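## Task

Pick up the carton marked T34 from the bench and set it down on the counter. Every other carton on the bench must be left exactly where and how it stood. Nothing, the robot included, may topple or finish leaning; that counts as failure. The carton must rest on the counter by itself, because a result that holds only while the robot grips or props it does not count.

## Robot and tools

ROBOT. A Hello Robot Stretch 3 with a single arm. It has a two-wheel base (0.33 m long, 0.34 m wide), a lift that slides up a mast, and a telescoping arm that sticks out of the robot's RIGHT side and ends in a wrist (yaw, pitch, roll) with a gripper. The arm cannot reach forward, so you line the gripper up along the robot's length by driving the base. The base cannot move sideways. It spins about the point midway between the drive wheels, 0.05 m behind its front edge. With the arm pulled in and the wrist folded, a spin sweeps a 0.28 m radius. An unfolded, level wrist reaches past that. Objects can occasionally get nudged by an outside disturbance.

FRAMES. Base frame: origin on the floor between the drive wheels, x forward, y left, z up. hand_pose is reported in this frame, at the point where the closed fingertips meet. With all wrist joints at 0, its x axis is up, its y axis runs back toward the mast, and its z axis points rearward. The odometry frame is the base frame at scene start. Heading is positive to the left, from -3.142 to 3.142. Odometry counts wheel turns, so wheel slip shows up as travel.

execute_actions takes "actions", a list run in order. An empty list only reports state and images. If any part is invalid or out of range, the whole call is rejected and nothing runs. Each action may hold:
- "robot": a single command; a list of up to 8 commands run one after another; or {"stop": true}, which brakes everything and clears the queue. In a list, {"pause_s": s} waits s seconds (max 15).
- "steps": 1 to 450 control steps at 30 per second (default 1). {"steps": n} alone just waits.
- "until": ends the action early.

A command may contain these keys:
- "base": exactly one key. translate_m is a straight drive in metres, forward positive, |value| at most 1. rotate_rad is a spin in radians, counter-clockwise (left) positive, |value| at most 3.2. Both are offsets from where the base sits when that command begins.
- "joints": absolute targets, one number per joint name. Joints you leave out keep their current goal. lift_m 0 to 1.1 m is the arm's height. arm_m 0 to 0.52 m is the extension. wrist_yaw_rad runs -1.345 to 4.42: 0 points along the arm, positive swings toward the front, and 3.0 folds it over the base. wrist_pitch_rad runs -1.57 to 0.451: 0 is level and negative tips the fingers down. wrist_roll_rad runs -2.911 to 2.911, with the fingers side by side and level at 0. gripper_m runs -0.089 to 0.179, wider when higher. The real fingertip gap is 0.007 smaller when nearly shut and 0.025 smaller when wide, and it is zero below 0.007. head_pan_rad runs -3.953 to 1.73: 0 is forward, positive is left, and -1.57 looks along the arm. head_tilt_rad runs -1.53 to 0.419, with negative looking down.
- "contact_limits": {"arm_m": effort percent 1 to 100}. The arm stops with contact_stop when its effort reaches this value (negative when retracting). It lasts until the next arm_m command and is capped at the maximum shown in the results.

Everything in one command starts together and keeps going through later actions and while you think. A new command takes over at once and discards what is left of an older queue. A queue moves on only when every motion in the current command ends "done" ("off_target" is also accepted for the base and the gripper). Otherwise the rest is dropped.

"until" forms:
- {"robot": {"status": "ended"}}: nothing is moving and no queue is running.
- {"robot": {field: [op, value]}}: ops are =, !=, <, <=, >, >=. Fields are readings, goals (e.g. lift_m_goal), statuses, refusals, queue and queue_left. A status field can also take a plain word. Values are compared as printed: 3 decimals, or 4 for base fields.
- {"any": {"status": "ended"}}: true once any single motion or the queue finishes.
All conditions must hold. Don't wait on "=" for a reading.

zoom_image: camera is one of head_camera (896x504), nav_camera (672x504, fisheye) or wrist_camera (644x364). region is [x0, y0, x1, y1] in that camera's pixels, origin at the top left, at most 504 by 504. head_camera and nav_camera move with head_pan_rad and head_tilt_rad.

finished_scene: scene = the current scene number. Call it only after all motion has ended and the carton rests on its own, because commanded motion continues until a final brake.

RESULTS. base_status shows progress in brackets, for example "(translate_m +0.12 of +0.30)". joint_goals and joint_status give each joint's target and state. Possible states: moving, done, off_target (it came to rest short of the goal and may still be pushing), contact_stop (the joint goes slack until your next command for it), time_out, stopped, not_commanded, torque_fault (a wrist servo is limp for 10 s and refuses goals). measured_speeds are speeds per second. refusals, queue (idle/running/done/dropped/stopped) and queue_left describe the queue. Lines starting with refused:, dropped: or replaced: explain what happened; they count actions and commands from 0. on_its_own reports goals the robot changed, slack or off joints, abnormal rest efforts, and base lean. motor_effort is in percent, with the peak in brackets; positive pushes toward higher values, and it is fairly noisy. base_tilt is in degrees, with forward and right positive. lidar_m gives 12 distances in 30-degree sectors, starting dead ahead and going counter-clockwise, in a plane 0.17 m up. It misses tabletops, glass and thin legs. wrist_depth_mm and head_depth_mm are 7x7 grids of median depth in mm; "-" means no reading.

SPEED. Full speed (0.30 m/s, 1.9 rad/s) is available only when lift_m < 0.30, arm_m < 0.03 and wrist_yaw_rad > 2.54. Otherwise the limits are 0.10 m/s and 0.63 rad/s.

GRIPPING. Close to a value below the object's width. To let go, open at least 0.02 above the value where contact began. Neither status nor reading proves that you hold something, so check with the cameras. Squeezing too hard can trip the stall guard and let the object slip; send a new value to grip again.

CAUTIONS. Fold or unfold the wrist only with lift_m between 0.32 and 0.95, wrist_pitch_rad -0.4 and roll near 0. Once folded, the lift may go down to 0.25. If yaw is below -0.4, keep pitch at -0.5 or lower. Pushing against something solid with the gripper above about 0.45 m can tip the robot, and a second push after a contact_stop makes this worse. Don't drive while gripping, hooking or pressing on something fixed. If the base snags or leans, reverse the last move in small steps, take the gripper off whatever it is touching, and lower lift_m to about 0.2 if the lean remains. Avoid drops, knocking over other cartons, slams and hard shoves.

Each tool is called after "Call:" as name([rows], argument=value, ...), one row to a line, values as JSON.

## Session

Call:
execute_actions([
  {"robot":{"joints":{"head_pan_rad":0.8,"head_tilt_rad":-0.6}},"steps":99,"until":{"robot":{"status":"ended"}}},
])

Call:
execute_actions([
  {"robot":{"joints":{"head_pan_rad":-0.8}},"steps":99,"until":{"robot":{"status":"ended"}}},
])

Call:
execute_actions([
  {"robot":{"joints":{"head_pan_rad":-2.4}},"steps":99,"until":{"robot":{"status":"ended"}}},
])

Call:
execute_actions([
  {"robot":{"joints":{"head_pan_rad":-3.9}},"steps":99,"until":{"robot":{"status":"ended"}}},
])

Scene clock: 1.00 s.
robot.base_odometry: x=+0.000 y=+0.000 heading=+0.000 (m, m, rad; robot's odometry frame)
robot.turned_by_wheels: +0.000 (rad since the last result)
robot.turned_by_imu: +0.000 (rad since the last result)
robot.base_tilt: forward=+0.2 right=-0.3 (deg)
robot.lidar_m: 0.66 0.68 2.13 1.95 2.14 0.84 0.78 0.79 1.01 2.43 1.02 0.72
robot.head_depth_mm: 2137 2339 975 779 1412 1143 1142 / 2287 2505 984 2064 1793 1158 1179 / 2468 2742 2943 959 1138 1237 1224 / 2693 2970 3302 2396 1822 1464 1227 / 2777 2995 3252 2419 1835 1471 1231 / 2509 2742 2986 2438 1858 1485 1238 / 2308 2463 2646 2442 1851 1487 1247
robot.base_status: not_commanded
robot.joint_positions: lift_m=+0.399 arm_m=+0.001 wrist_yaw_rad=+3.011 wrist_pitch_rad=-0.498 wrist_roll_rad=-0.007 gripper_m=+0.037 head_pan_rad=+0.793 head_tilt_rad=-0.592
robot.joint_goals: lift_m=+0.399 arm_m=+0.001 wrist_yaw_rad=+3.011 wrist_pitch_rad=-0.498 wrist_roll_rad=-0.007 gripper_m=+0.037 head_pan_rad=+0.800 head_tilt_rad=-0.600
robot.joint_status: lift_m=not_commanded arm_m=not_commanded wrist_yaw_rad=not_commanded wrist_pitch_rad=not_commanded wrist_roll_rad=not_commanded gripper_m=not_commanded head_pan_rad=done head_tilt_rad=done
robot.measured_speeds: translate_m=+0.000 rotate_rad=+0.000 lift_m=+0.000 arm_m=+0.000 wrist_yaw_rad=+0.000 wrist_pitch_rad=+0.000 wrist_roll_rad=+0.000 head_pan_rad=+0.000 head_tilt_rad=+0.000
robot: refusals=0 queue=done queue_left=0
robot.motor_effort: left_wheel=+0(0) right_wheel=+1(1) lift_m=+22(22) arm_m=-1(1) wrist_yaw_rad=+0(0) wrist_pitch_rad=+6(6) wrist_roll_rad=+0(0) gripper_m=-1(0) head_pan_rad=+2(27) head_tilt_rad=-3(36) (%)
robot.hand_pose: x=+0.0066 y=+0.0661 z=+0.3941 quat_wxyz=(+0.219, +0.693, +0.130, +0.675) (m; robot's base frame)
robot.wrist_depth_mm: - - - - - - - / - - - - - - - / - - - - - - 648 / 806 814 825 862 854 878 651 / 655 679 - 711 715 732 663 / 568 582 - 586 610 607 609 / 501 513 - - 519 524 532
pictures: head_camera (sideways: a quarter turn clockwise sets it upright), nav_camera (sideways: a quarter turn counterclockwise sets it upright), wrist_camera
camera_calibration (this result's frames):
head_camera: T_world_to_cam=[[-0.367591, -0.382525, -0.847674, 1.13033], [-0.739826, 0.672576, 0.0173137, -0.0157008], [0.563502, 0.633495, -0.530235, 0.646263], [0, 0, 0, 1]] pos_world=[0.0397144, 0.0335364, 1.3011]
nav_camera: T_world_to_cam=[[0.389712, 0.371226, 0.842803, -1.05873], [0.712408, -0.701468, -0.0204449, 0.0736214], [0.583609, 0.608387, -0.537834, 0.65505], [0, 0, 0, 1]] pos_world=[-0.0221431, 0.046146, 1.24611]
wrist_camera: T_world_to_cam=[[0.992493, -0.095564, 0.0763235, -0.0359604], [0.000496912, -0.620902, -0.783888, 0.384692], [0.122301, 0.778041, -0.616194, 0.354448], [0, 0, 0, 1]] pos_world=[-0.00785008, -0.0403558, 0.522709]
Images, in order (width x height): head_camera 896x504, nav_camera 672x504, wrist_camera 644x364.

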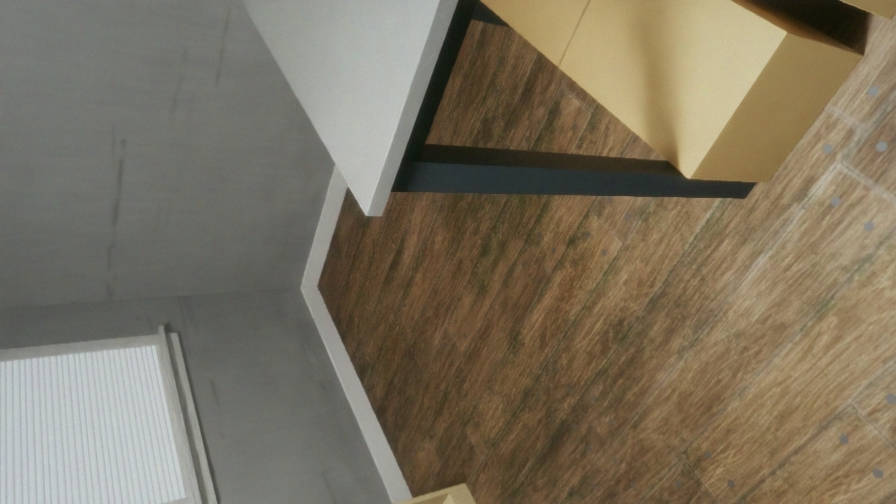

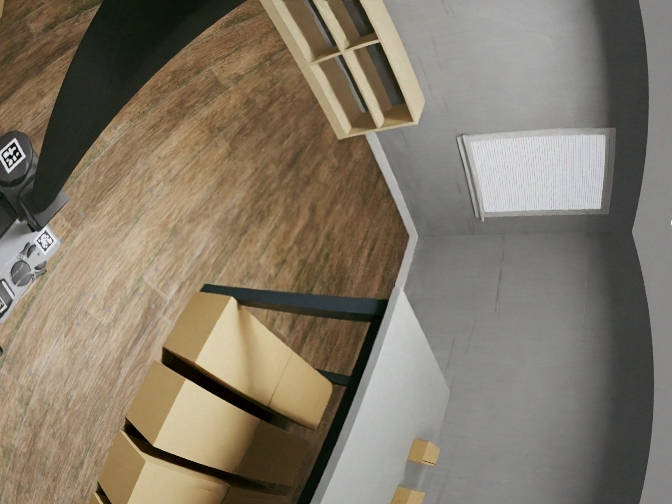

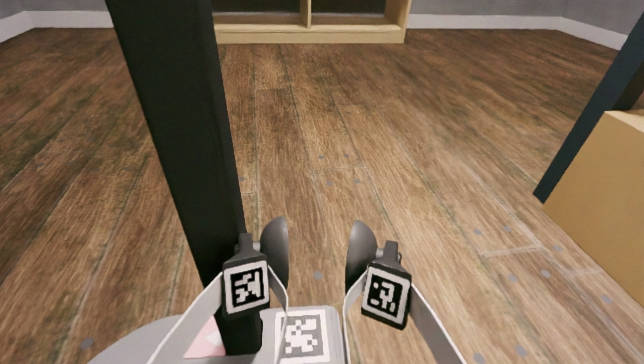

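Scene clock: 2.30 s.
robot.base_odometry: x=+0.000 y=+0.000 heading=+0.000 (m, m, rad; robot's odometry frame)
robot.turned_by_wheels: +0.000 (rad since the last result)
robot.turned_by_imu: +0.000 (rad since the last result)
robot.base_tilt: forward=+0.3 right=-0.3 (deg)
robot.lidar_m: 0.66 0.67 2.12 1.96 2.14 0.84 0.78 0.79 1.01 2.43 1.03 0.72
robot.head_depth_mm: 2101 2261 2536 2329 1790 1453 1217 / 2235 2441 2748 2381 1793 1454 1218 / 2318 2565 2767 2172 1694 1457 1221 / 2720 3014 1154 2387 1461 1433 1231 / 2815 3073 1020 2435 1459 1270 1238 / 2544 2684 1025 1750 1502 1173 1199 / 2348 2443 1037 822 1464 1248 1052
robot.base_status: not_commanded
robot.joint_positions: lift_m=+0.399 arm_m=+0.001 wrist_yaw_rad=+3.011 wrist_pitch_rad=-0.498 wrist_roll_rad=-0.007 gripper_m=+0.037 head_pan_rad=-0.793 head_tilt_rad=-0.592
robot.joint_goals: lift_m=+0.399 arm_m=+0.001 wrist_yaw_rad=+3.011 wrist_pitch_rad=-0.498 wrist_roll_rad=-0.007 gripper_m=+0.037 head_pan_rad=-0.800 head_tilt_rad=-0.600
robot.joint_status: lift_m=not_commanded arm_m=not_commanded wrist_yaw_rad=not_commanded wrist_pitch_rad=not_commanded wrist_roll_rad=not_commanded gripper_m=not_commanded head_pan_rad=done head_tilt_rad=done
robot.measured_speeds: translate_m=+0.000 rotate_rad=+0.000 lift_m=+0.000 arm_m=+0.000 wrist_yaw_rad=+0.000 wrist_pitch_rad=+0.000 wrist_roll_rad=+0.000 head_pan_rad=+0.000 head_tilt_rad=+0.000
robot: refusals=0 queue=done queue_left=0
robot.motor_effort: left_wheel=-1(0) right_wheel=+1(1) lift_m=+22(22) arm_m=+0(1) wrist_yaw_rad=-1(1) wrist_pitch_rad=+6(6) wrist_roll_rad=+0(0) gripper_m=-1(1) head_pan_rad=-2(32) head_tilt_rad=-3(2) (%)
robot.hand_pose: x=+0.0066 y=+0.0661 z=+0.3941 quat_wxyz=(+0.219, +0.693, +0.130, +0.675) (m; robot's base frame)
robot.wrist_depth_mm: - - - - - - - / - - - - - - - / 990 - - - - - 658 / 802 786 825 831 834 872 653 / 677 671 - 698 695 709 658 / 574 577 - 593 611 602 604 / 494 510 - - 517 530 535
pictures: head_camera (sideways: a quarter turn clockwise sets it upright), nav_camera (sideways: a quarter turn counterclockwise sets it upright), wrist_camera
camera_calibration (this result's frames):
head_camera: T_world_to_cam=[[-0.377305, 0.373429, -0.847462, 1.13012], [0.683409, 0.72983, 0.0173297, -0.0244034], [0.624975, -0.572625, -0.530573, 0.646328], [0, 0, 0, 1]] pos_world=[0.0391372, -0.0341047, 1.30108]
nav_camera: T_world_to_cam=[[0.365679, -0.395379, 0.842588, -1.0583], [-0.711895, -0.701988, -0.020445, 0.0823099], [0.59957, -0.592358, -0.538171, 0.655391], [0, 0, 0, 1]] pos_world=[0.0526416, 0.0275759, 1.24611]
wrist_camera: T_world_to_cam=[[0.992493, -0.0955639, 0.0763235, -0.0359604], [0.000496949, -0.620902, -0.783888, 0.384692], [0.122301, 0.778041, -0.616194, 0.354448], [0, 0, 0, 1]] pos_world=[-0.00785008, -0.0403558, 0.522709]
Images, in order (width x height): head_camera 896x504, nav_camera 672x504, wrist_camera 644x364.

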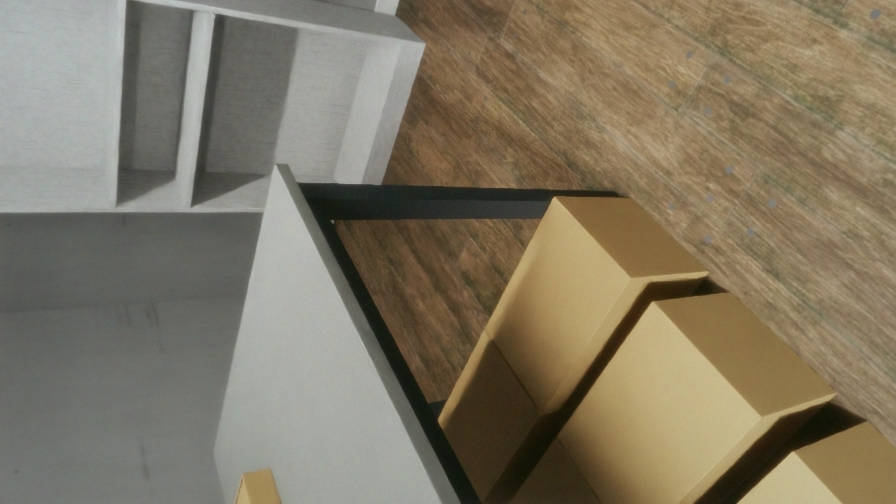

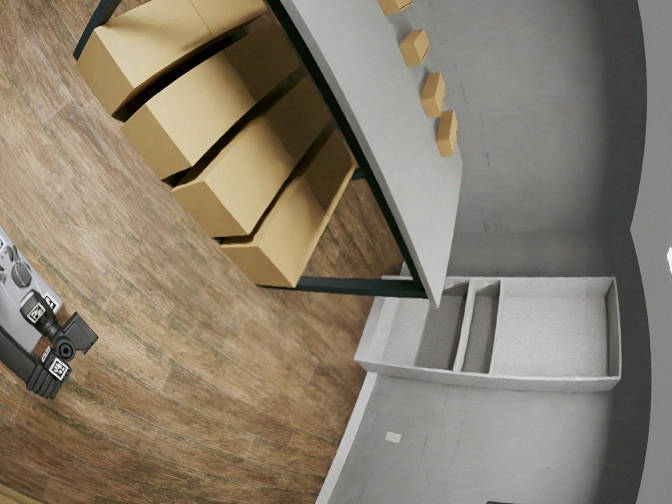

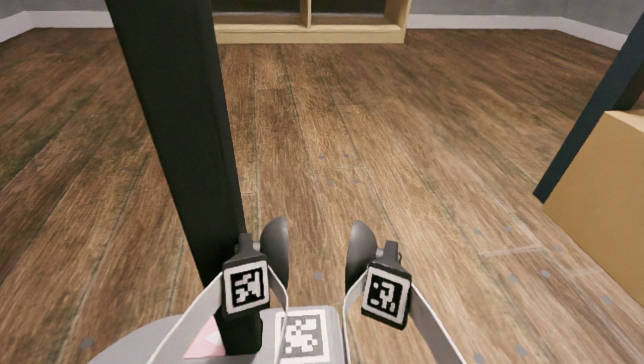

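Scene clock: 3.60 s.
robot.base_odometry: x=+0.000 y=+0.000 heading=+0.000 (m, m, rad; robot's odometry frame)
robot.turned_by_wheels: +0.000 (rad since the last result)
robot.turned_by_imu: +0.000 (rad since the last result)
robot.base_tilt: forward=+0.2 right=-0.3 (deg)
robot.lidar_m: 0.66 0.67 2.13 1.95 2.14 0.84 0.78 0.79 1.01 2.43 1.02 0.72
robot.head_depth_mm: 1218 1319 988 873 979 1116 1222 / 1302 1418 994 951 1079 1245 1218 / 1396 1489 1010 1043 1196 1387 1220 / 1500 1623 1089 1155 1354 1469 1227 / 1629 1706 1161 1296 1554 1482 1238 / 1782 1936 1264 1462 1740 1478 1241 / 1960 2211 1398 1767 1856 1488 1244
robot.base_status: not_commanded
robot.joint_positions: lift_m=+0.399 arm_m=+0.001 wrist_yaw_rad=+3.011 wrist_pitch_rad=-0.498 wrist_roll_rad=-0.007 gripper_m=+0.037 head_pan_rad=-2.393 head_tilt_rad=-0.592
robot.joint_goals: lift_m=+0.399 arm_m=+0.001 wrist_yaw_rad=+3.011 wrist_pitch_rad=-0.498 wrist_roll_rad=-0.007 gripper_m=+0.037 head_pan_rad=-2.400 head_tilt_rad=-0.600
robot.joint_status: lift_m=not_commanded arm_m=not_commanded wrist_yaw_rad=not_commanded wrist_pitch_rad=not_commanded wrist_roll_rad=not_commanded gripper_m=not_commanded head_pan_rad=done head_tilt_rad=done
robot.measured_speeds: translate_m=+0.000 rotate_rad=+0.000 lift_m=+0.000 arm_m=+0.000 wrist_yaw_rad=+0.000 wrist_pitch_rad=+0.000 wrist_roll_rad=+0.000 head_pan_rad=+0.000 head_tilt_rad=+0.000
robot: refusals=0 queue=done queue_left=0
robot.motor_effort: left_wheel=+0(1) right_wheel=+1(1) lift_m=+22(22) arm_m=-1(1) wrist_yaw_rad=+0(0) wrist_pitch_rad=+6(6) wrist_roll_rad=+0(0) gripper_m=+0(1) head_pan_rad=-2(31) head_tilt_rad=-2(3) (%)
robot.hand_pose: x=+0.0066 y=+0.0661 z=+0.3941 quat_wxyz=(+0.219, +0.693, +0.130, +0.675) (m; robot's base frame)
robot.wrist_depth_mm: - - - - - - - / - - - - - - - / - - - - - - 656 / 799 814 841 842 873 868 645 / 673 674 - 709 728 718 661 / 566 583 - 588 608 603 613 / 494 509 - - 524 527 539
pictures: head_camera (sideways: a quarter turn clockwise sets it upright), nav_camera (sideways: a quarter turn counterclockwise sets it upright), wrist_camera
camera_calibration (this result's frames):
head_camera: T_world_to_cam=[[0.384328, 0.366277, -0.847428, 1.12543], [0.709562, -0.70443, 0.0173323, -0.0245664], [-0.590605, -0.607964, -0.530628, 0.653815], [0, 0, 0, 1]] pos_world=[-0.0289548, -0.0320272, 1.30108]
nav_camera: T_world_to_cam=[[-0.405929, -0.354015, 0.842553, -1.05355], [-0.6809, 0.732091, -0.020445, 0.0821208], [-0.609587, -0.581994, -0.538226, 0.662838], [0, 0, 0, 1]] pos_world=[0.0323078, -0.0473245, 1.24611]
wrist_camera: T_world_to_cam=[[0.992493, -0.0955637, 0.0763235, -0.0359603], [0.000497027, -0.620902, -0.783888, 0.384692], [0.122301, 0.778041, -0.616194, 0.354448], [0, 0, 0, 1]] pos_world=[-0.0078501, -0.0403558, 0.522709]
Images, in order (width x height): head_camera 896x504, nav_camera 672x504, wrist_camera 644x364.

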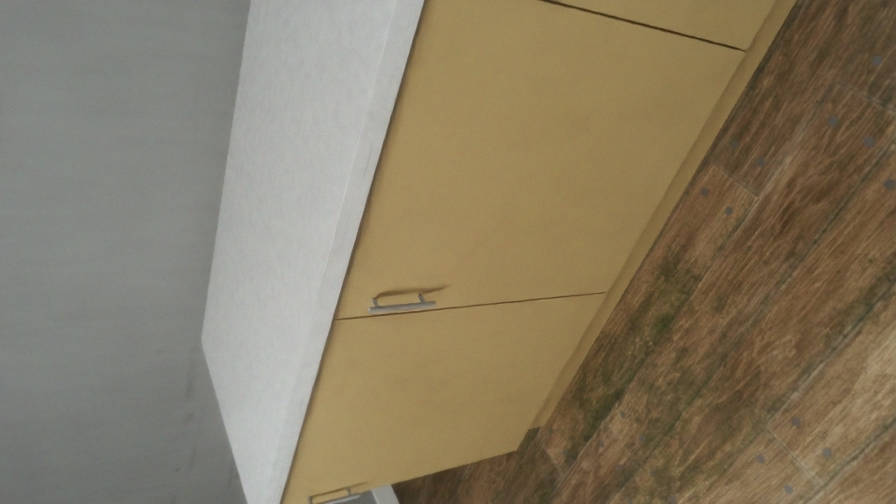

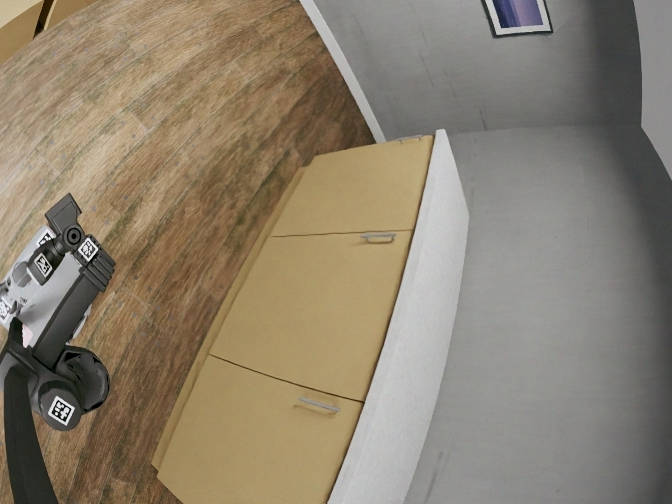

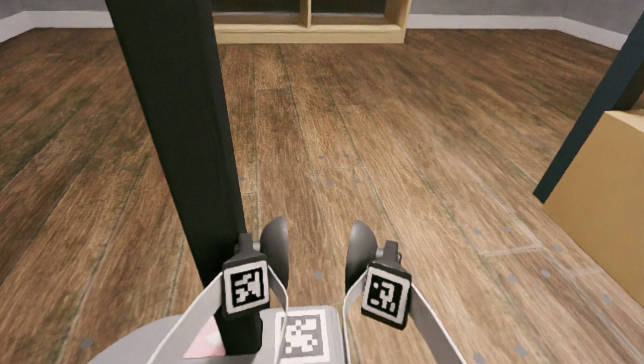

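Scene clock: 4.87 s.
robot.base_odometry: x=+0.000 y=+0.000 heading=+0.000 (m, m, rad; robot's odometry frame)
robot.turned_by_wheels: +0.000 (rad since the last result)
robot.turned_by_imu: +0.000 (rad since the last result)
robot.base_tilt: forward=+0.2 right=-0.3 (deg)
robot.lidar_m: 0.66 0.67 2.13 1.96 2.15 0.83 0.78 0.79 1.01 2.43 1.02 0.72
robot.head_depth_mm: - - - - - - - / 2193 2451 2799 - - - - / 1960 2179 2510 2378 1811 1472 1225 / 1736 1918 2146 2285 1819 1464 1231 / 1573 1709 1894 2095 1821 1476 1237 / 1429 1560 1708 1878 1779 1374 1232 / 1329 1429 1532 927 1011 1121 1214
robot.base_status: not_commanded
robot.joint_positions: lift_m=+0.399 arm_m=+0.001 wrist_yaw_rad=+3.011 wrist_pitch_rad=-0.498 wrist_roll_rad=-0.007 gripper_m=+0.037 head_pan_rad=-3.893 head_tilt_rad=-0.592
robot.joint_goals: lift_m=+0.399 arm_m=+0.001 wrist_yaw_rad=+3.011 wrist_pitch_rad=-0.498 wrist_roll_rad=-0.007 gripper_m=+0.037 head_pan_rad=-3.900 head_tilt_rad=-0.600
robot.joint_status: lift_m=not_commanded arm_m=not_commanded wrist_yaw_rad=not_commanded wrist_pitch_rad=not_commanded wrist_roll_rad=not_commanded gripper_m=not_commanded head_pan_rad=done head_tilt_rad=done
robot.measured_speeds: translate_m=+0.000 rotate_rad=+0.000 lift_m=+0.000 arm_m=+0.000 wrist_yaw_rad=+0.000 wrist_pitch_rad=+0.000 wrist_roll_rad=+0.000 head_pan_rad=+0.000 head_tilt_rad=+0.000
robot: refusals=0 queue=done queue_left=0
robot.motor_effort: left_wheel=+0(0) right_wheel=+1(1) lift_m=+22(22) arm_m=-1(1) wrist_yaw_rad=+0(1) wrist_pitch_rad=+7(6) wrist_roll_rad=+0(0) gripper_m=+0(0) head_pan_rad=-2(31) head_tilt_rad=-3(3) (%)
robot.hand_pose: x=+0.0066 y=+0.0661 z=+0.3941 quat_wxyz=(+0.219, +0.693, +0.130, +0.675) (m; robot's base frame)
robot.wrist_depth_mm: - - - - - - - / - - - - - - - / 976 - - - - - 651 / 784 802 834 846 856 886 654 / 667 665 - 709 701 731 661 / 575 571 - 589 605 613 625 / 498 520 - - 525 529 533
pictures: head_camera (sideways: a quarter turn clockwise sets it upright), nav_camera (sideways: a quarter turn counterclockwise sets it upright), wrist_camera
camera_calibration (this result's frames):
head_camera: T_world_to_cam=[[0.392571, -0.357478, -0.847406, 1.12535], [-0.652472, -0.757614, 0.017334, -0.01626], [-0.648204, 0.546104, -0.530662, 0.654211], [0, 0, 0, 1]] pos_world=[-0.0283267, 0.0327014, 1.30107]
nav_camera: T_world_to_cam=[[-0.381868, 0.379893, 0.842531, -1.05367], [0.682091, 0.730981, -0.020445, 0.0738066], [-0.623641, 0.566876, -0.53826, 0.662968], [0, 0, 0, 1]] pos_world=[-0.0392503, -0.0294913, 1.2461]
wrist_camera: T_world_to_cam=[[0.992493, -0.0955637, 0.0763236, -0.0359604], [0.000497179, -0.620902, -0.783888, 0.384692], [0.122301, 0.778041, -0.616194, 0.354448], [0, 0, 0, 1]] pos_world=[-0.00785011, -0.0403558, 0.522709]
Images, in order (width x height): head_camera 896x504, nav_camera 672x504, wrist_camera 644x364.

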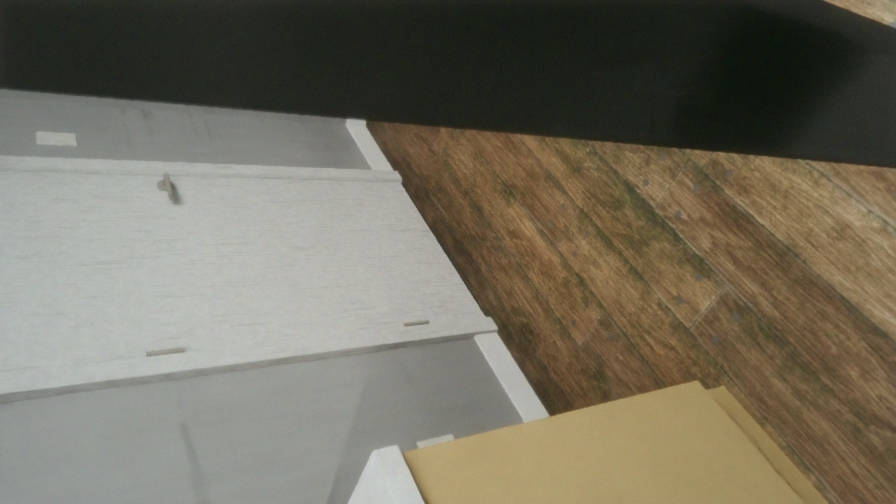

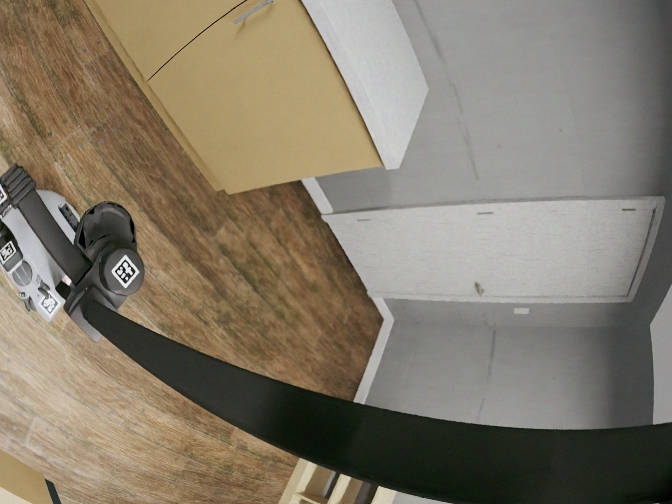

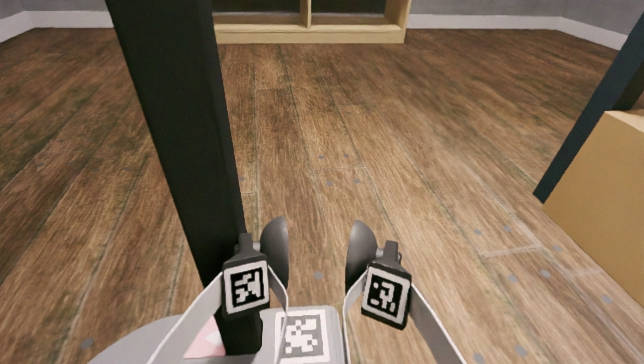

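Call:
execute_actions([
  {"robot":[{"joints":{"lift_m":0.27,"head_pan_rad":-1.4},"base":{"rotate_rad":1.34}},{"base":{"translate_m":1}},{"base":{"rotate_rad":-1.23}},{"base":{"translate_m":1}},{"base":{"translate_m":0.4}}],"steps":450,"until":{"robot":{"status":"ended"}}},
  {"steps":450,"until":{"robot":{"status":"ended"}}},
])

Scene clock: 29.47 s.
robot.base_odometry: x=+1.620 y=+1.127 heading=+0.110 (m, m, rad; robot's odometry frame)
robot.turned_by_wheels: +0.110 (rad since the last result)
robot.turned_by_imu: +0.118 (rad since the last result)
robot.base_tilt: forward=+0.2 right=-0.3 (deg)
robot.lidar_m: 0.67 0.70 0.99 1.35 1.24 1.70 2.56 0.78 0.54 0.70 0.91 0.69
robot.head_depth_mm: 2770 2879 2023 1846 1416 1156 940 / 2920 3165 3360 2348 1812 1448 1221 / 2935 3324 3462 2379 1823 1464 1223 / 2766 2996 3050 2404 1825 1468 1234 / 1888 1965 2107 2135 1831 1468 1238 / 1410 1483 1543 1603 1660 1489 1237 / 1144 1178 1218 1257 1304 1337 1240
robot.base_status: done (translate_m +0.4000 of +0.4000)
robot.joint_positions: lift_m=+0.271 arm_m=+0.001 wrist_yaw_rad=+3.011 wrist_pitch_rad=-0.498 wrist_roll_rad=-0.007 gripper_m=+0.037 head_pan_rad=-1.407 head_tilt_rad=-0.593
robot.joint_goals: lift_m=+0.270 arm_m=+0.001 wrist_yaw_rad=+3.011 wrist_pitch_rad=-0.498 wrist_roll_rad=-0.007 gripper_m=+0.037 head_pan_rad=-1.400 head_tilt_rad=-0.600
robot.joint_status: lift_m=done arm_m=not_commanded wrist_yaw_rad=not_commanded wrist_pitch_rad=not_commanded wrist_roll_rad=not_commanded gripper_m=not_commanded head_pan_rad=done head_tilt_rad=done
robot.measured_speeds: translate_m=+0.000 rotate_rad=+0.000 lift_m=+0.000 arm_m=+0.000 wrist_yaw_rad=+0.000 wrist_pitch_rad=+0.000 wrist_roll_rad=+0.000 head_pan_rad=+0.000 head_tilt_rad=+0.000
robot: refusals=0 queue=done queue_left=0
robot.motor_effort: left_wheel=+1(9) right_wheel=+0(8) lift_m=+12(20) arm_m=-1(1) wrist_yaw_rad=+0(0) wrist_pitch_rad=+6(7) wrist_roll_rad=+0(0) gripper_m=+0(1) head_pan_rad=+2(33) head_tilt_rad=-3(4) (%)
robot.hand_pose: x=+0.0066 y=+0.0660 z=+0.2657 quat_wxyz=(+0.219, +0.693, +0.130, +0.675) (m; robot's base frame)
robot.wrist_depth_mm: - - - - - - 716 / 936 - - - - - 705 / 750 750 800 810 798 846 701 / 602 617 635 633 639 664 635 / 500 522 - 548 545 539 559 / 449 - - - 462 461 471 / - - - - 392 396 401
pictures: head_camera (sideways: a quarter turn clockwise sets it upright), nav_camera (sideways: a quarter turn counterclockwise sets it upright), wrist_camera
camera_calibration (this result's frames):
head_camera: T_world_to_cam=[[-0.0933043, 0.523011, -0.847204, 1.12805], [0.979073, 0.202768, 0.0173493, -0.0262324], [0.18086, -0.827856, -0.530985, 0.649573], [0, 0, 0, 1]] pos_world=[0.0134533, -0.0469093, 1.30105]
nav_camera: T_world_to_cam=[[0.071155, -0.534251, 0.842326, -1.05616], [-0.986315, -0.163599, -0.0204452, 0.0839841], [0.148726, -0.829344, -0.538581, 0.658674], [0, 0, 0, 1]] pos_world=[0.0600239, -0.00424909, 1.2461]
wrist_camera: T_world_to_cam=[[0.992496, -0.0955442, 0.0763141, -0.0261559], [0.000469478, -0.621109, -0.783724, 0.283932], [0.12228, 0.777879, -0.616403, 0.275409], [0, 0, 0, 1]] pos_world=[-0.00785057, -0.0403811, 0.394283]
Images, in order (width x height): head_camera 896x504, nav_camera 672x504, wrist_camera 644x364.

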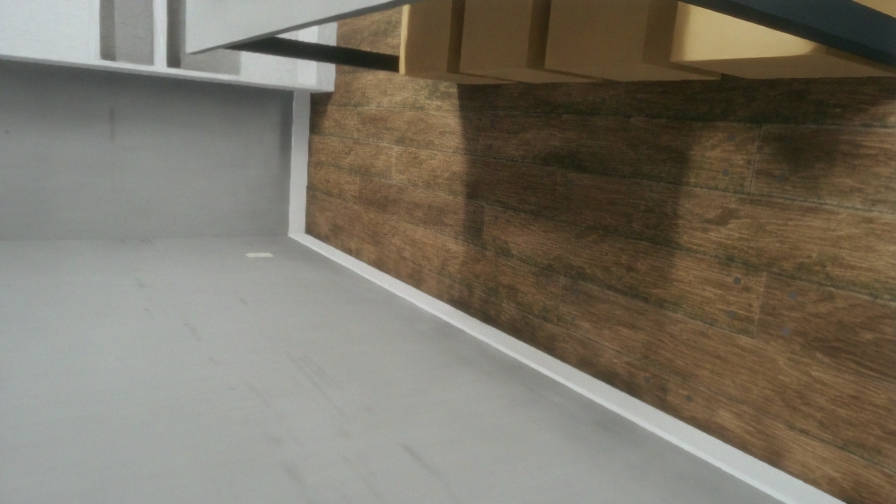

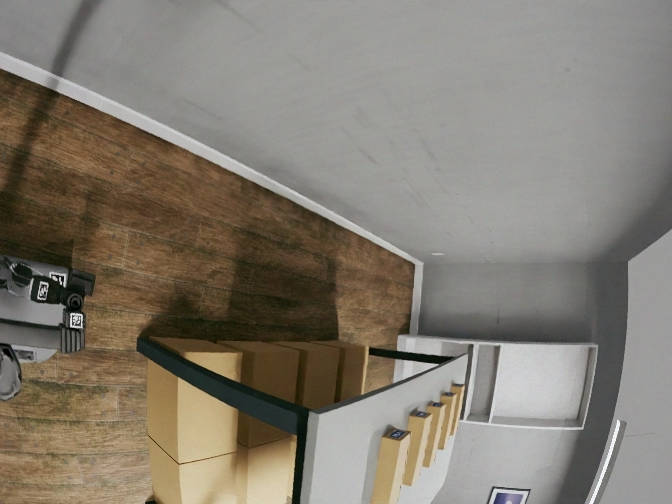

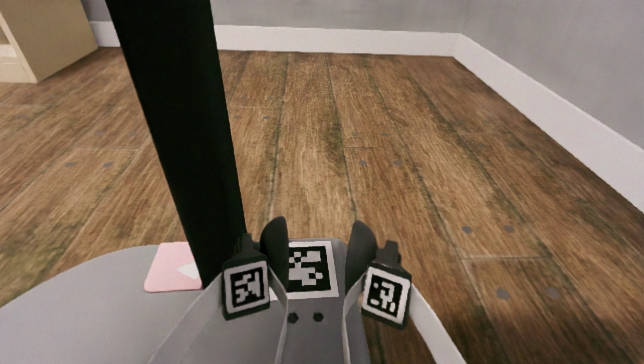

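Call:
execute_actions([
  {"robot":[{"base":{"translate_m":0.31}},{"base":{"rotate_rad":-1.65}},{"base":{"translate_m":1}},{"joints":{"lift_m":0.87,"wrist_pitch_rad":-0.4}},{"joints":{"wrist_yaw_rad":0,"gripper_m":0.13}},{"joints":{"wrist_pitch_rad":0}}],"steps":450,"until":{"robot":{"status":"ended"}}},
  {"steps":450,"until":{"robot":{"status":"ended"}}},
])

Scene clock: 54.30 s.
robot.base_odometry: x=+1.959 y=+0.162 heading=-1.540 (m, m, rad; robot's odometry frame)
robot.turned_by_wheels: -1.650 (rad since the last result)
robot.turned_by_imu: -1.612 (rad since the last result)
robot.base_tilt: forward=+0.2 right=-0.3 (deg)
robot.lidar_m: 1.55 0.54 0.39 0.38 0.39 0.53 1.40 0.65 0.46 0.44 0.46 0.62
robot.head_depth_mm: 2820 3010 974 626 577 1144 - / 2880 2642 990 684 559 - - / 2921 2642 997 634 584 1192 957 / 2946 2694 1005 639 590 1163 973 / 3029 2746 892 699 593 1239 1049 / 3066 2795 1023 660 598 1168 999 / 3134 3320 975 680 643 1179 1006
robot.base_status: done (translate_m +1.0000 of +1.0000)
robot.joint_positions: lift_m=+0.869 arm_m=+0.001 wrist_yaw_rad=+0.003 wrist_pitch_rad=-0.022 wrist_roll_rad=-0.007 gripper_m=+0.130 head_pan_rad=-1.407 head_tilt_rad=-0.593
robot.joint_goals: lift_m=+0.870 arm_m=+0.001 wrist_yaw_rad=+0.000 wrist_pitch_rad=+0.000 wrist_roll_rad=-0.007 gripper_m=+0.130 head_pan_rad=-1.400 head_tilt_rad=-0.600
robot.joint_status: lift_m=done arm_m=not_commanded wrist_yaw_rad=done wrist_pitch_rad=done wrist_roll_rad=not_commanded gripper_m=done head_pan_rad=done head_tilt_rad=done
robot.measured_speeds: translate_m=+0.000 rotate_rad=+0.000 lift_m=+0.000 arm_m=+0.000 wrist_yaw_rad=+0.000 wrist_pitch_rad=+0.000 wrist_roll_rad=+0.000 head_pan_rad=+0.000 head_tilt_rad=+0.000
robot: refusals=0 queue=done queue_left=0
robot.motor_effort: left_wheel=+2(10) right_wheel=-1(4) lift_m=+31(36) arm_m=-1(1) wrist_yaw_rad=-3(2) wrist_pitch_rad=+10(10) wrist_roll_rad=+0(0) gripper_m=+0(81) head_pan_rad=+2(3) head_tilt_rad=-2(2) (%)
robot.hand_pose: x=-0.0207 y=-0.4015 z=+0.9784 quat_wxyz=(+0.710, +0.009, -0.704, -0.007) (m; robot's base frame)
robot.wrist_depth_mm: - - - - - - - / - - - - - - - / - - - - - - - / 338 437 356 545 422 - - / 322 343 328 362 340 401 419 / 229 - 240 247 255 277 272 / 208 230 208 209 209 210 210
pictures: head_camera (sideways: a quarter turn clockwise sets it upright), nav_camera (sideways: a quarter turn counterclockwise sets it upright), wrist_camera
camera_calibration (this result's frames):
head_camera: T_world_to_cam=[[-0.0933524, 0.523037, -0.847182, 1.12802], [0.979057, 0.202847, 0.0173509, -0.0262344], [0.180924, -0.82782, -0.531019, 0.649617], [0, 0, 0, 1]] pos_world=[0.0134571, -0.0469086, 1.30105]
nav_camera: T_world_to_cam=[[0.071204, -0.534279, 0.842304, -1.05613], [-0.986302, -0.163678, -0.0204452, 0.083984], [0.14879, -0.82931, -0.538615, 0.658718], [0, 0, 0, 1]] pos_world=[0.0600239, -0.00424247, 1.2461]
wrist_camera: T_world_to_cam=[[-0.99648, 0.000826907, 0.0838234, -0.107921], [-0.0821752, 0.187922, -0.97874, 1.06612], [-0.0165616, -0.982184, -0.187193, -0.0476774], [0, 0, 0, 1]] pos_world=[-0.0207222, -0.247086, 1.04357]
Images, in order (width x height): head_camera 896x504, nav_camera 672x504, wrist_camera 644x364.

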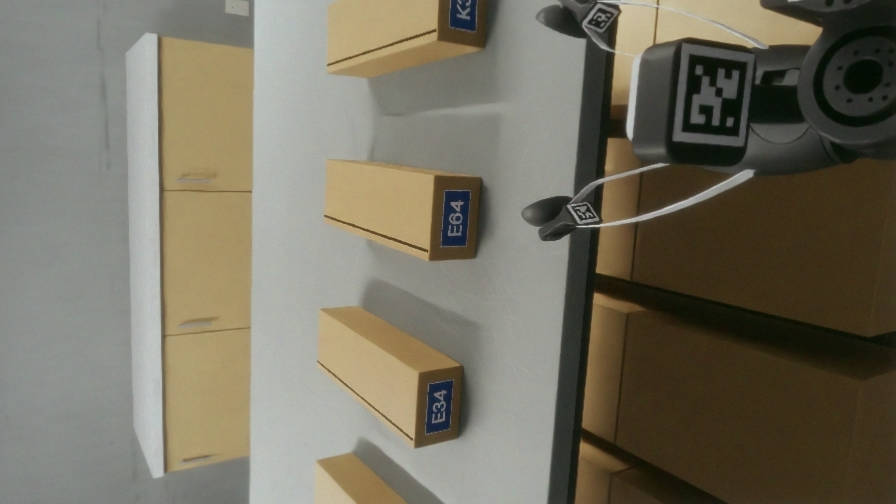

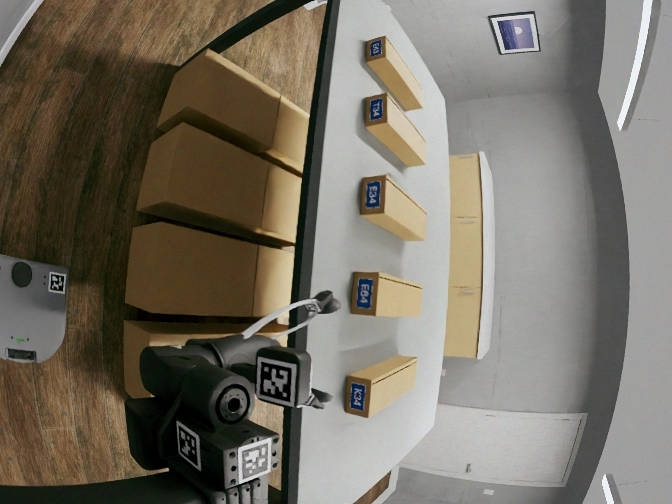

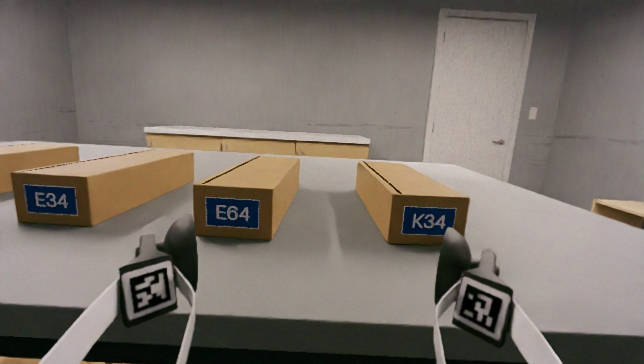

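Call:
execute_actions([
  {"robot":{"base":{"translate_m":0.48},"joints":{"lift_m":0.85,"arm_m":0.1,"head_pan_rad":-1.6}},"steps":450,"until":{"robot":{"status":"ended"}}},
])

Scene clock: 63.63 s.
robot.base_odometry: x=+1.974 y=-0.318 heading=-1.540 (m, m, rad; robot's odometry frame)
robot.turned_by_wheels: +0.000 (rad since the last result)
robot.turned_by_imu: +0.000 (rad since the last result)
robot.base_tilt: forward=+0.2 right=-0.3 (deg)
robot.lidar_m: 1.56 0.55 0.40 0.38 0.40 0.54 1.44 0.63 0.45 0.44 0.45 0.61
robot.head_depth_mm: 2952 3179 976 630 558 - 936 / 2938 2683 878 656 562 - 972 / 2910 2711 993 690 - - 946 / 2901 2661 1005 635 570 1163 970 / 2915 2660 1015 698 571 1254 1024 / 2908 2602 1027 660 575 1168 979 / 2903 2669 1036 630 579 1175 982
robot.base_status: done (translate_m +0.4800 of +0.4800)
robot.joint_positions: lift_m=+0.851 arm_m=+0.100 wrist_yaw_rad=+0.002 wrist_pitch_rad=-0.021 wrist_roll_rad=-0.007 gripper_m=+0.130 head_pan_rad=-1.593 head_tilt_rad=-0.593
robot.joint_goals: lift_m=+0.850 arm_m=+0.100 wrist_yaw_rad=+0.000 wrist_pitch_rad=+0.000 wrist_roll_rad=-0.007 gripper_m=+0.130 head_pan_rad=-1.600 head_tilt_rad=-0.600
robot.joint_status: lift_m=done arm_m=done wrist_yaw_rad=done wrist_pitch_rad=done wrist_roll_rad=not_commanded gripper_m=done head_pan_rad=done head_tilt_rad=done
robot.measured_speeds: translate_m=+0.000 rotate_rad=+0.000 lift_m=+0.000 arm_m=+0.000 wrist_yaw_rad=+0.000 wrist_pitch_rad=+0.000 wrist_roll_rad=+0.000 head_pan_rad=+0.000 head_tilt_rad=+0.000
robot: refusals=0 queue=done queue_left=0
robot.motor_effort: left_wheel=+1(4) right_wheel=+0(3) lift_m=+12(30) arm_m=+3(2) wrist_yaw_rad=-2(3) wrist_pitch_rad=+9(10) wrist_roll_rad=+0(0) gripper_m=+0(0) head_pan_rad=-2(12) head_tilt_rad=-3(2) (%)
robot.hand_pose: x=-0.0210 y=-0.5003 z=+0.9598 quat_wxyz=(+0.710, +0.008, -0.704, -0.007) (m; robot's base frame)
robot.wrist_depth_mm: - - - - - - - / - - - - - - - / - - - - - - - / 234 322 426 327 495 330 412 / 225 275 232 233 325 235 232 / 195 - 206 212 218 232 233 / 157 151 157 161 164 160 173
pictures: head_camera (sideways: a quarter turn clockwise sets it upright), nav_camera (sideways: a quarter turn counterclockwise sets it upright), wrist_camera
camera_calibration (this result's frames):
head_camera: T_world_to_cam=[[0.00511635, 0.531278, -0.847182, 1.12742], [0.999687, 0.0180407, 0.0173509, -0.0263603], [0.0245019, -0.847006, -0.531019, 0.650571], [0, 0, 0, 1]] pos_world=[0.0046435, -0.0474597, 1.30105]
nav_camera: T_world_to_cam=[[-0.0289634, -0.538224, 0.842304, -1.05552], [-0.999553, 0.0217929, -0.0204452, 0.0840648], [-0.00735212, -0.84252, -0.538615, 0.65967], [0, 0, 0, 1]] pos_world=[0.0583057, -0.0141545, 1.2461]
wrist_camera: T_world_to_cam=[[-0.996479, 0.00195533, 0.0838187, -0.105971], [-0.0819805, 0.186742, -0.978982, 1.06611], [-0.0175667, -0.982407, -0.185924, -0.149638], [0, 0, 0, 1]] pos_world=[-0.020826, -0.345886, 1.02477]
Images, in order (width x height): head_camera 896x504, nav_camera 672x504, wrist_camera 644x364.

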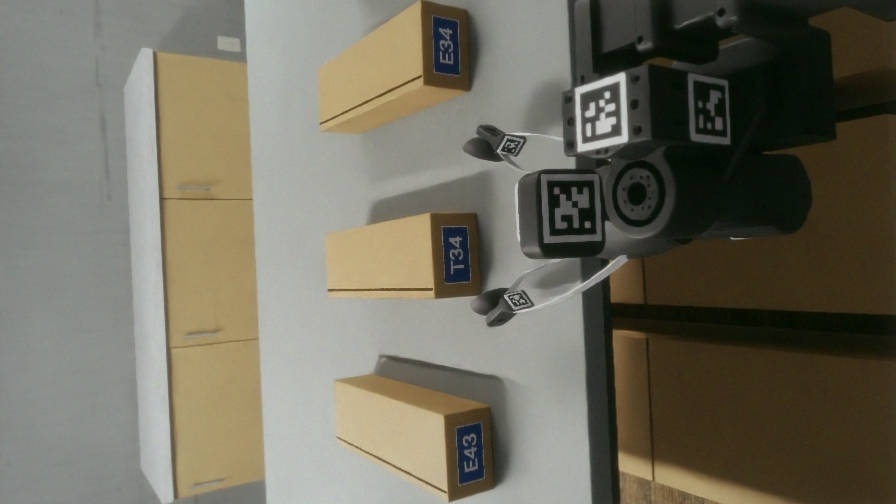

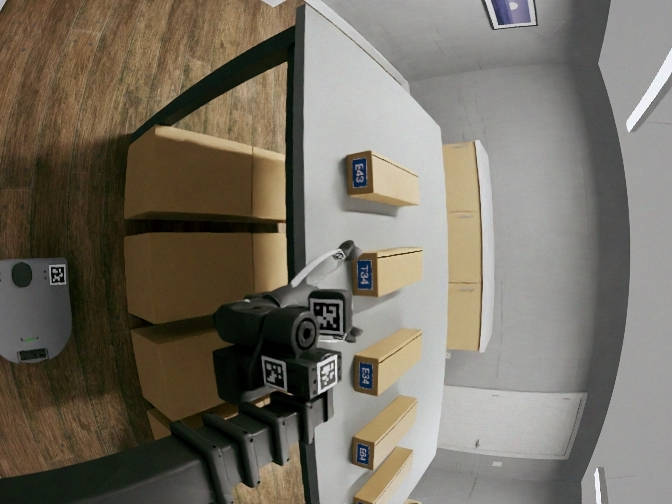

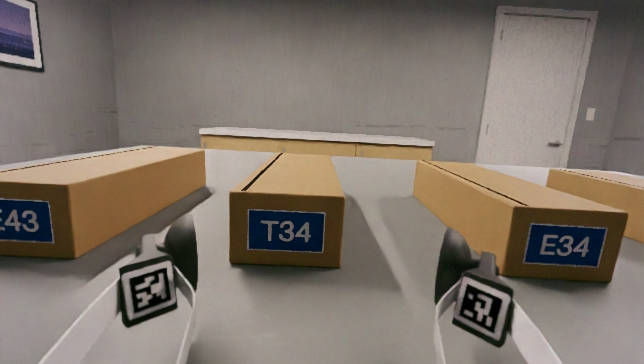

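Call:
execute_actions([
  {"robot":[{"base":{"translate_m":0.022},"joints":{"lift_m":0.845,"gripper_m":0.14}},{"joints":{"arm_m":0.235}},{"joints":{"gripper_m":0.04}},{"joints":{"lift_m":1.0}}],"steps":450,"until":{"robot":{"status":"ended"}}},
])

Scene clock: 76.47 s.
robot.base_odometry: x=+1.975 y=-0.340 heading=-1.540 (m, m, rad; robot's odometry frame)
robot.turned_by_wheels: +0.000 (rad since the last result)
robot.turned_by_imu: -0.026 (rad since the last result)
robot.base_tilt: forward=+0.2 right=-0.2 (deg)
robot.lidar_m: 1.67 0.57 0.40 0.38 0.39 0.53 1.32 0.65 0.46 0.44 0.47 0.60
robot.head_depth_mm: 3011 3237 - 629 577 1144 963 / 2977 2638 - 651 580 1219 1032 / 2947 2604 - 656 581 1149 968 / 2910 2604 - 661 567 1154 968 / 2910 2605 895 695 570 1260 1111 / 2892 2621 1020 655 573 1169 974 / 2887 2601 1026 624 556 1170 979
robot.base_status: done (translate_m +0.0220 of +0.0220)
robot.joint_positions: lift_m=+0.999 arm_m=+0.235 wrist_yaw_rad=+0.000 wrist_pitch_rad=-0.024 wrist_roll_rad=-0.005 gripper_m=+0.051 head_pan_rad=-1.595 head_tilt_rad=-0.596
robot.joint_goals: lift_m=+1.000 arm_m=+0.235 wrist_yaw_rad=+0.000 wrist_pitch_rad=+0.000 wrist_roll_rad=-0.005 gripper_m=+0.050 head_pan_rad=-1.600 head_tilt_rad=-0.600
robot.joint_status: lift_m=done arm_m=done wrist_yaw_rad=done wrist_pitch_rad=done wrist_roll_rad=not_commanded gripper_m=done head_pan_rad=done head_tilt_rad=done
robot.measured_speeds: translate_m=+0.000 rotate_rad=+0.000 lift_m=+0.000 arm_m=+0.000 wrist_yaw_rad=+0.000 wrist_pitch_rad=+0.000 wrist_roll_rad=+0.000 head_pan_rad=+0.000 head_tilt_rad=+0.000
robot: refusals=0 queue=done queue_left=0
robot.on_its_own: gripper_m is held at +0.050, not at your +0.040, by its stall guard, which is still easing
robot.motor_effort: left_wheel=+1(13) right_wheel=+0(21) lift_m=+31(32) arm_m=+2(9) wrist_yaw_rad=+0(3) wrist_pitch_rad=+11(47) wrist_roll_rad=-1(1) gripper_m=-23(99) head_pan_rad=-1(3) head_tilt_rad=-1(3) (%)
robot.hand_pose: x=-0.0213 y=-0.6352 z=+1.1078 quat_wxyz=(+0.709, +0.009, -0.705, -0.009) (m; robot's base frame)
robot.wrist_depth_mm: - - - - - - - / - - - - - - - / - - - - - - - / - - - - - - - / 637 665 178 168 756 799 818 / 450 424 109 118 130 527 537 / 280 330 110 119 134 305 365
pictures: head_camera (sideways: a quarter turn clockwise sets it upright), nav_camera (sideways: a quarter turn counterclockwise sets it upright), wrist_camera
camera_calibration (this result's frames):
head_camera: T_world_to_cam=[[0.00611496, 0.53407, -0.845418, 1.12511], [0.999715, 0.01623, 0.0174839, -0.0265335], [0.0230587, -0.845285, -0.533818, 0.654222], [0, 0, 0, 1]] pos_world=[0.00456036, -0.0474541, 1.30089]
nav_camera: T_world_to_cam=[[-0.0299738, -0.540958, 0.840515, -1.05319], [-0.999512, 0.0236133, -0.0204462, 0.0840659], [-0.00878678, -0.840718, -0.541402, 0.663305], [0, 0, 0, 1]] pos_world=[0.0582852, -0.0140613, 1.24605]
wrist_camera: T_world_to_cam=[[-0.996617, 0.00310837, 0.0821273, -0.115871], [-0.0800349, 0.190427, -0.978433, 1.23793], [-0.0186806, -0.981696, -0.189534, -0.250228], [0, 0, 0, 1]] pos_world=[-0.0210753, -0.481024, 1.17332]
Images, in order (width x height): head_camera 896x504, nav_camera 672x504, wrist_camera 644x364.

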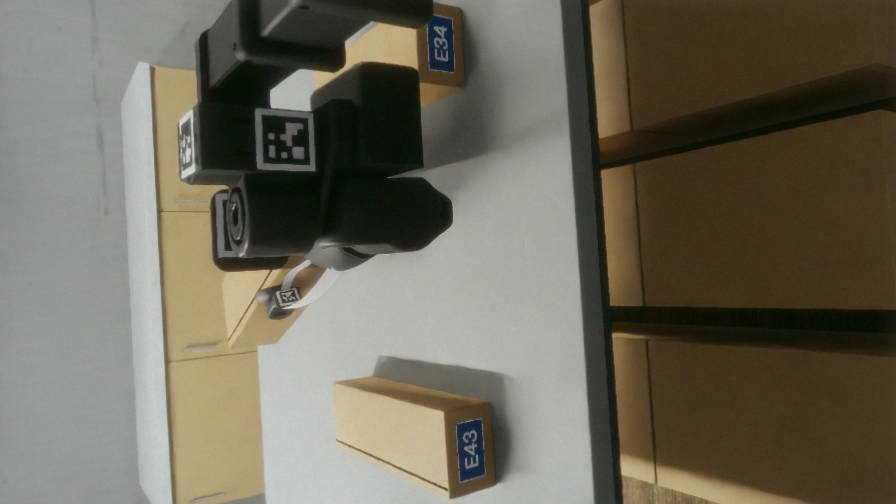

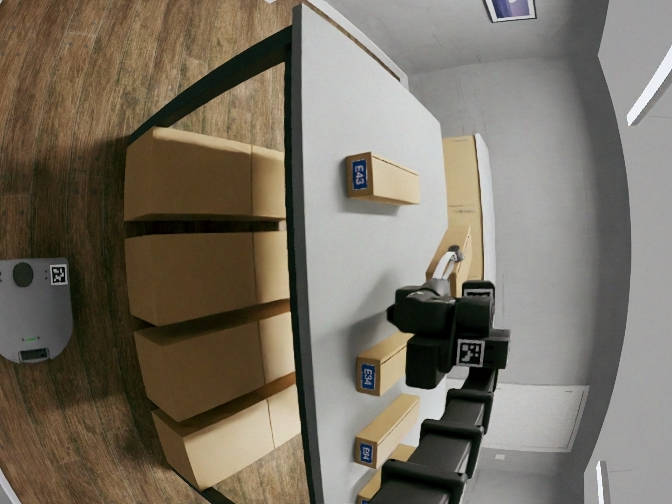

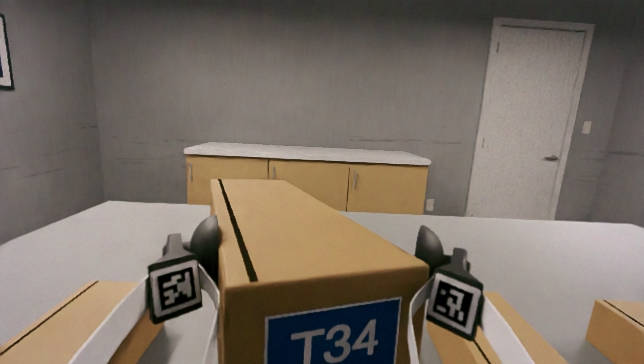

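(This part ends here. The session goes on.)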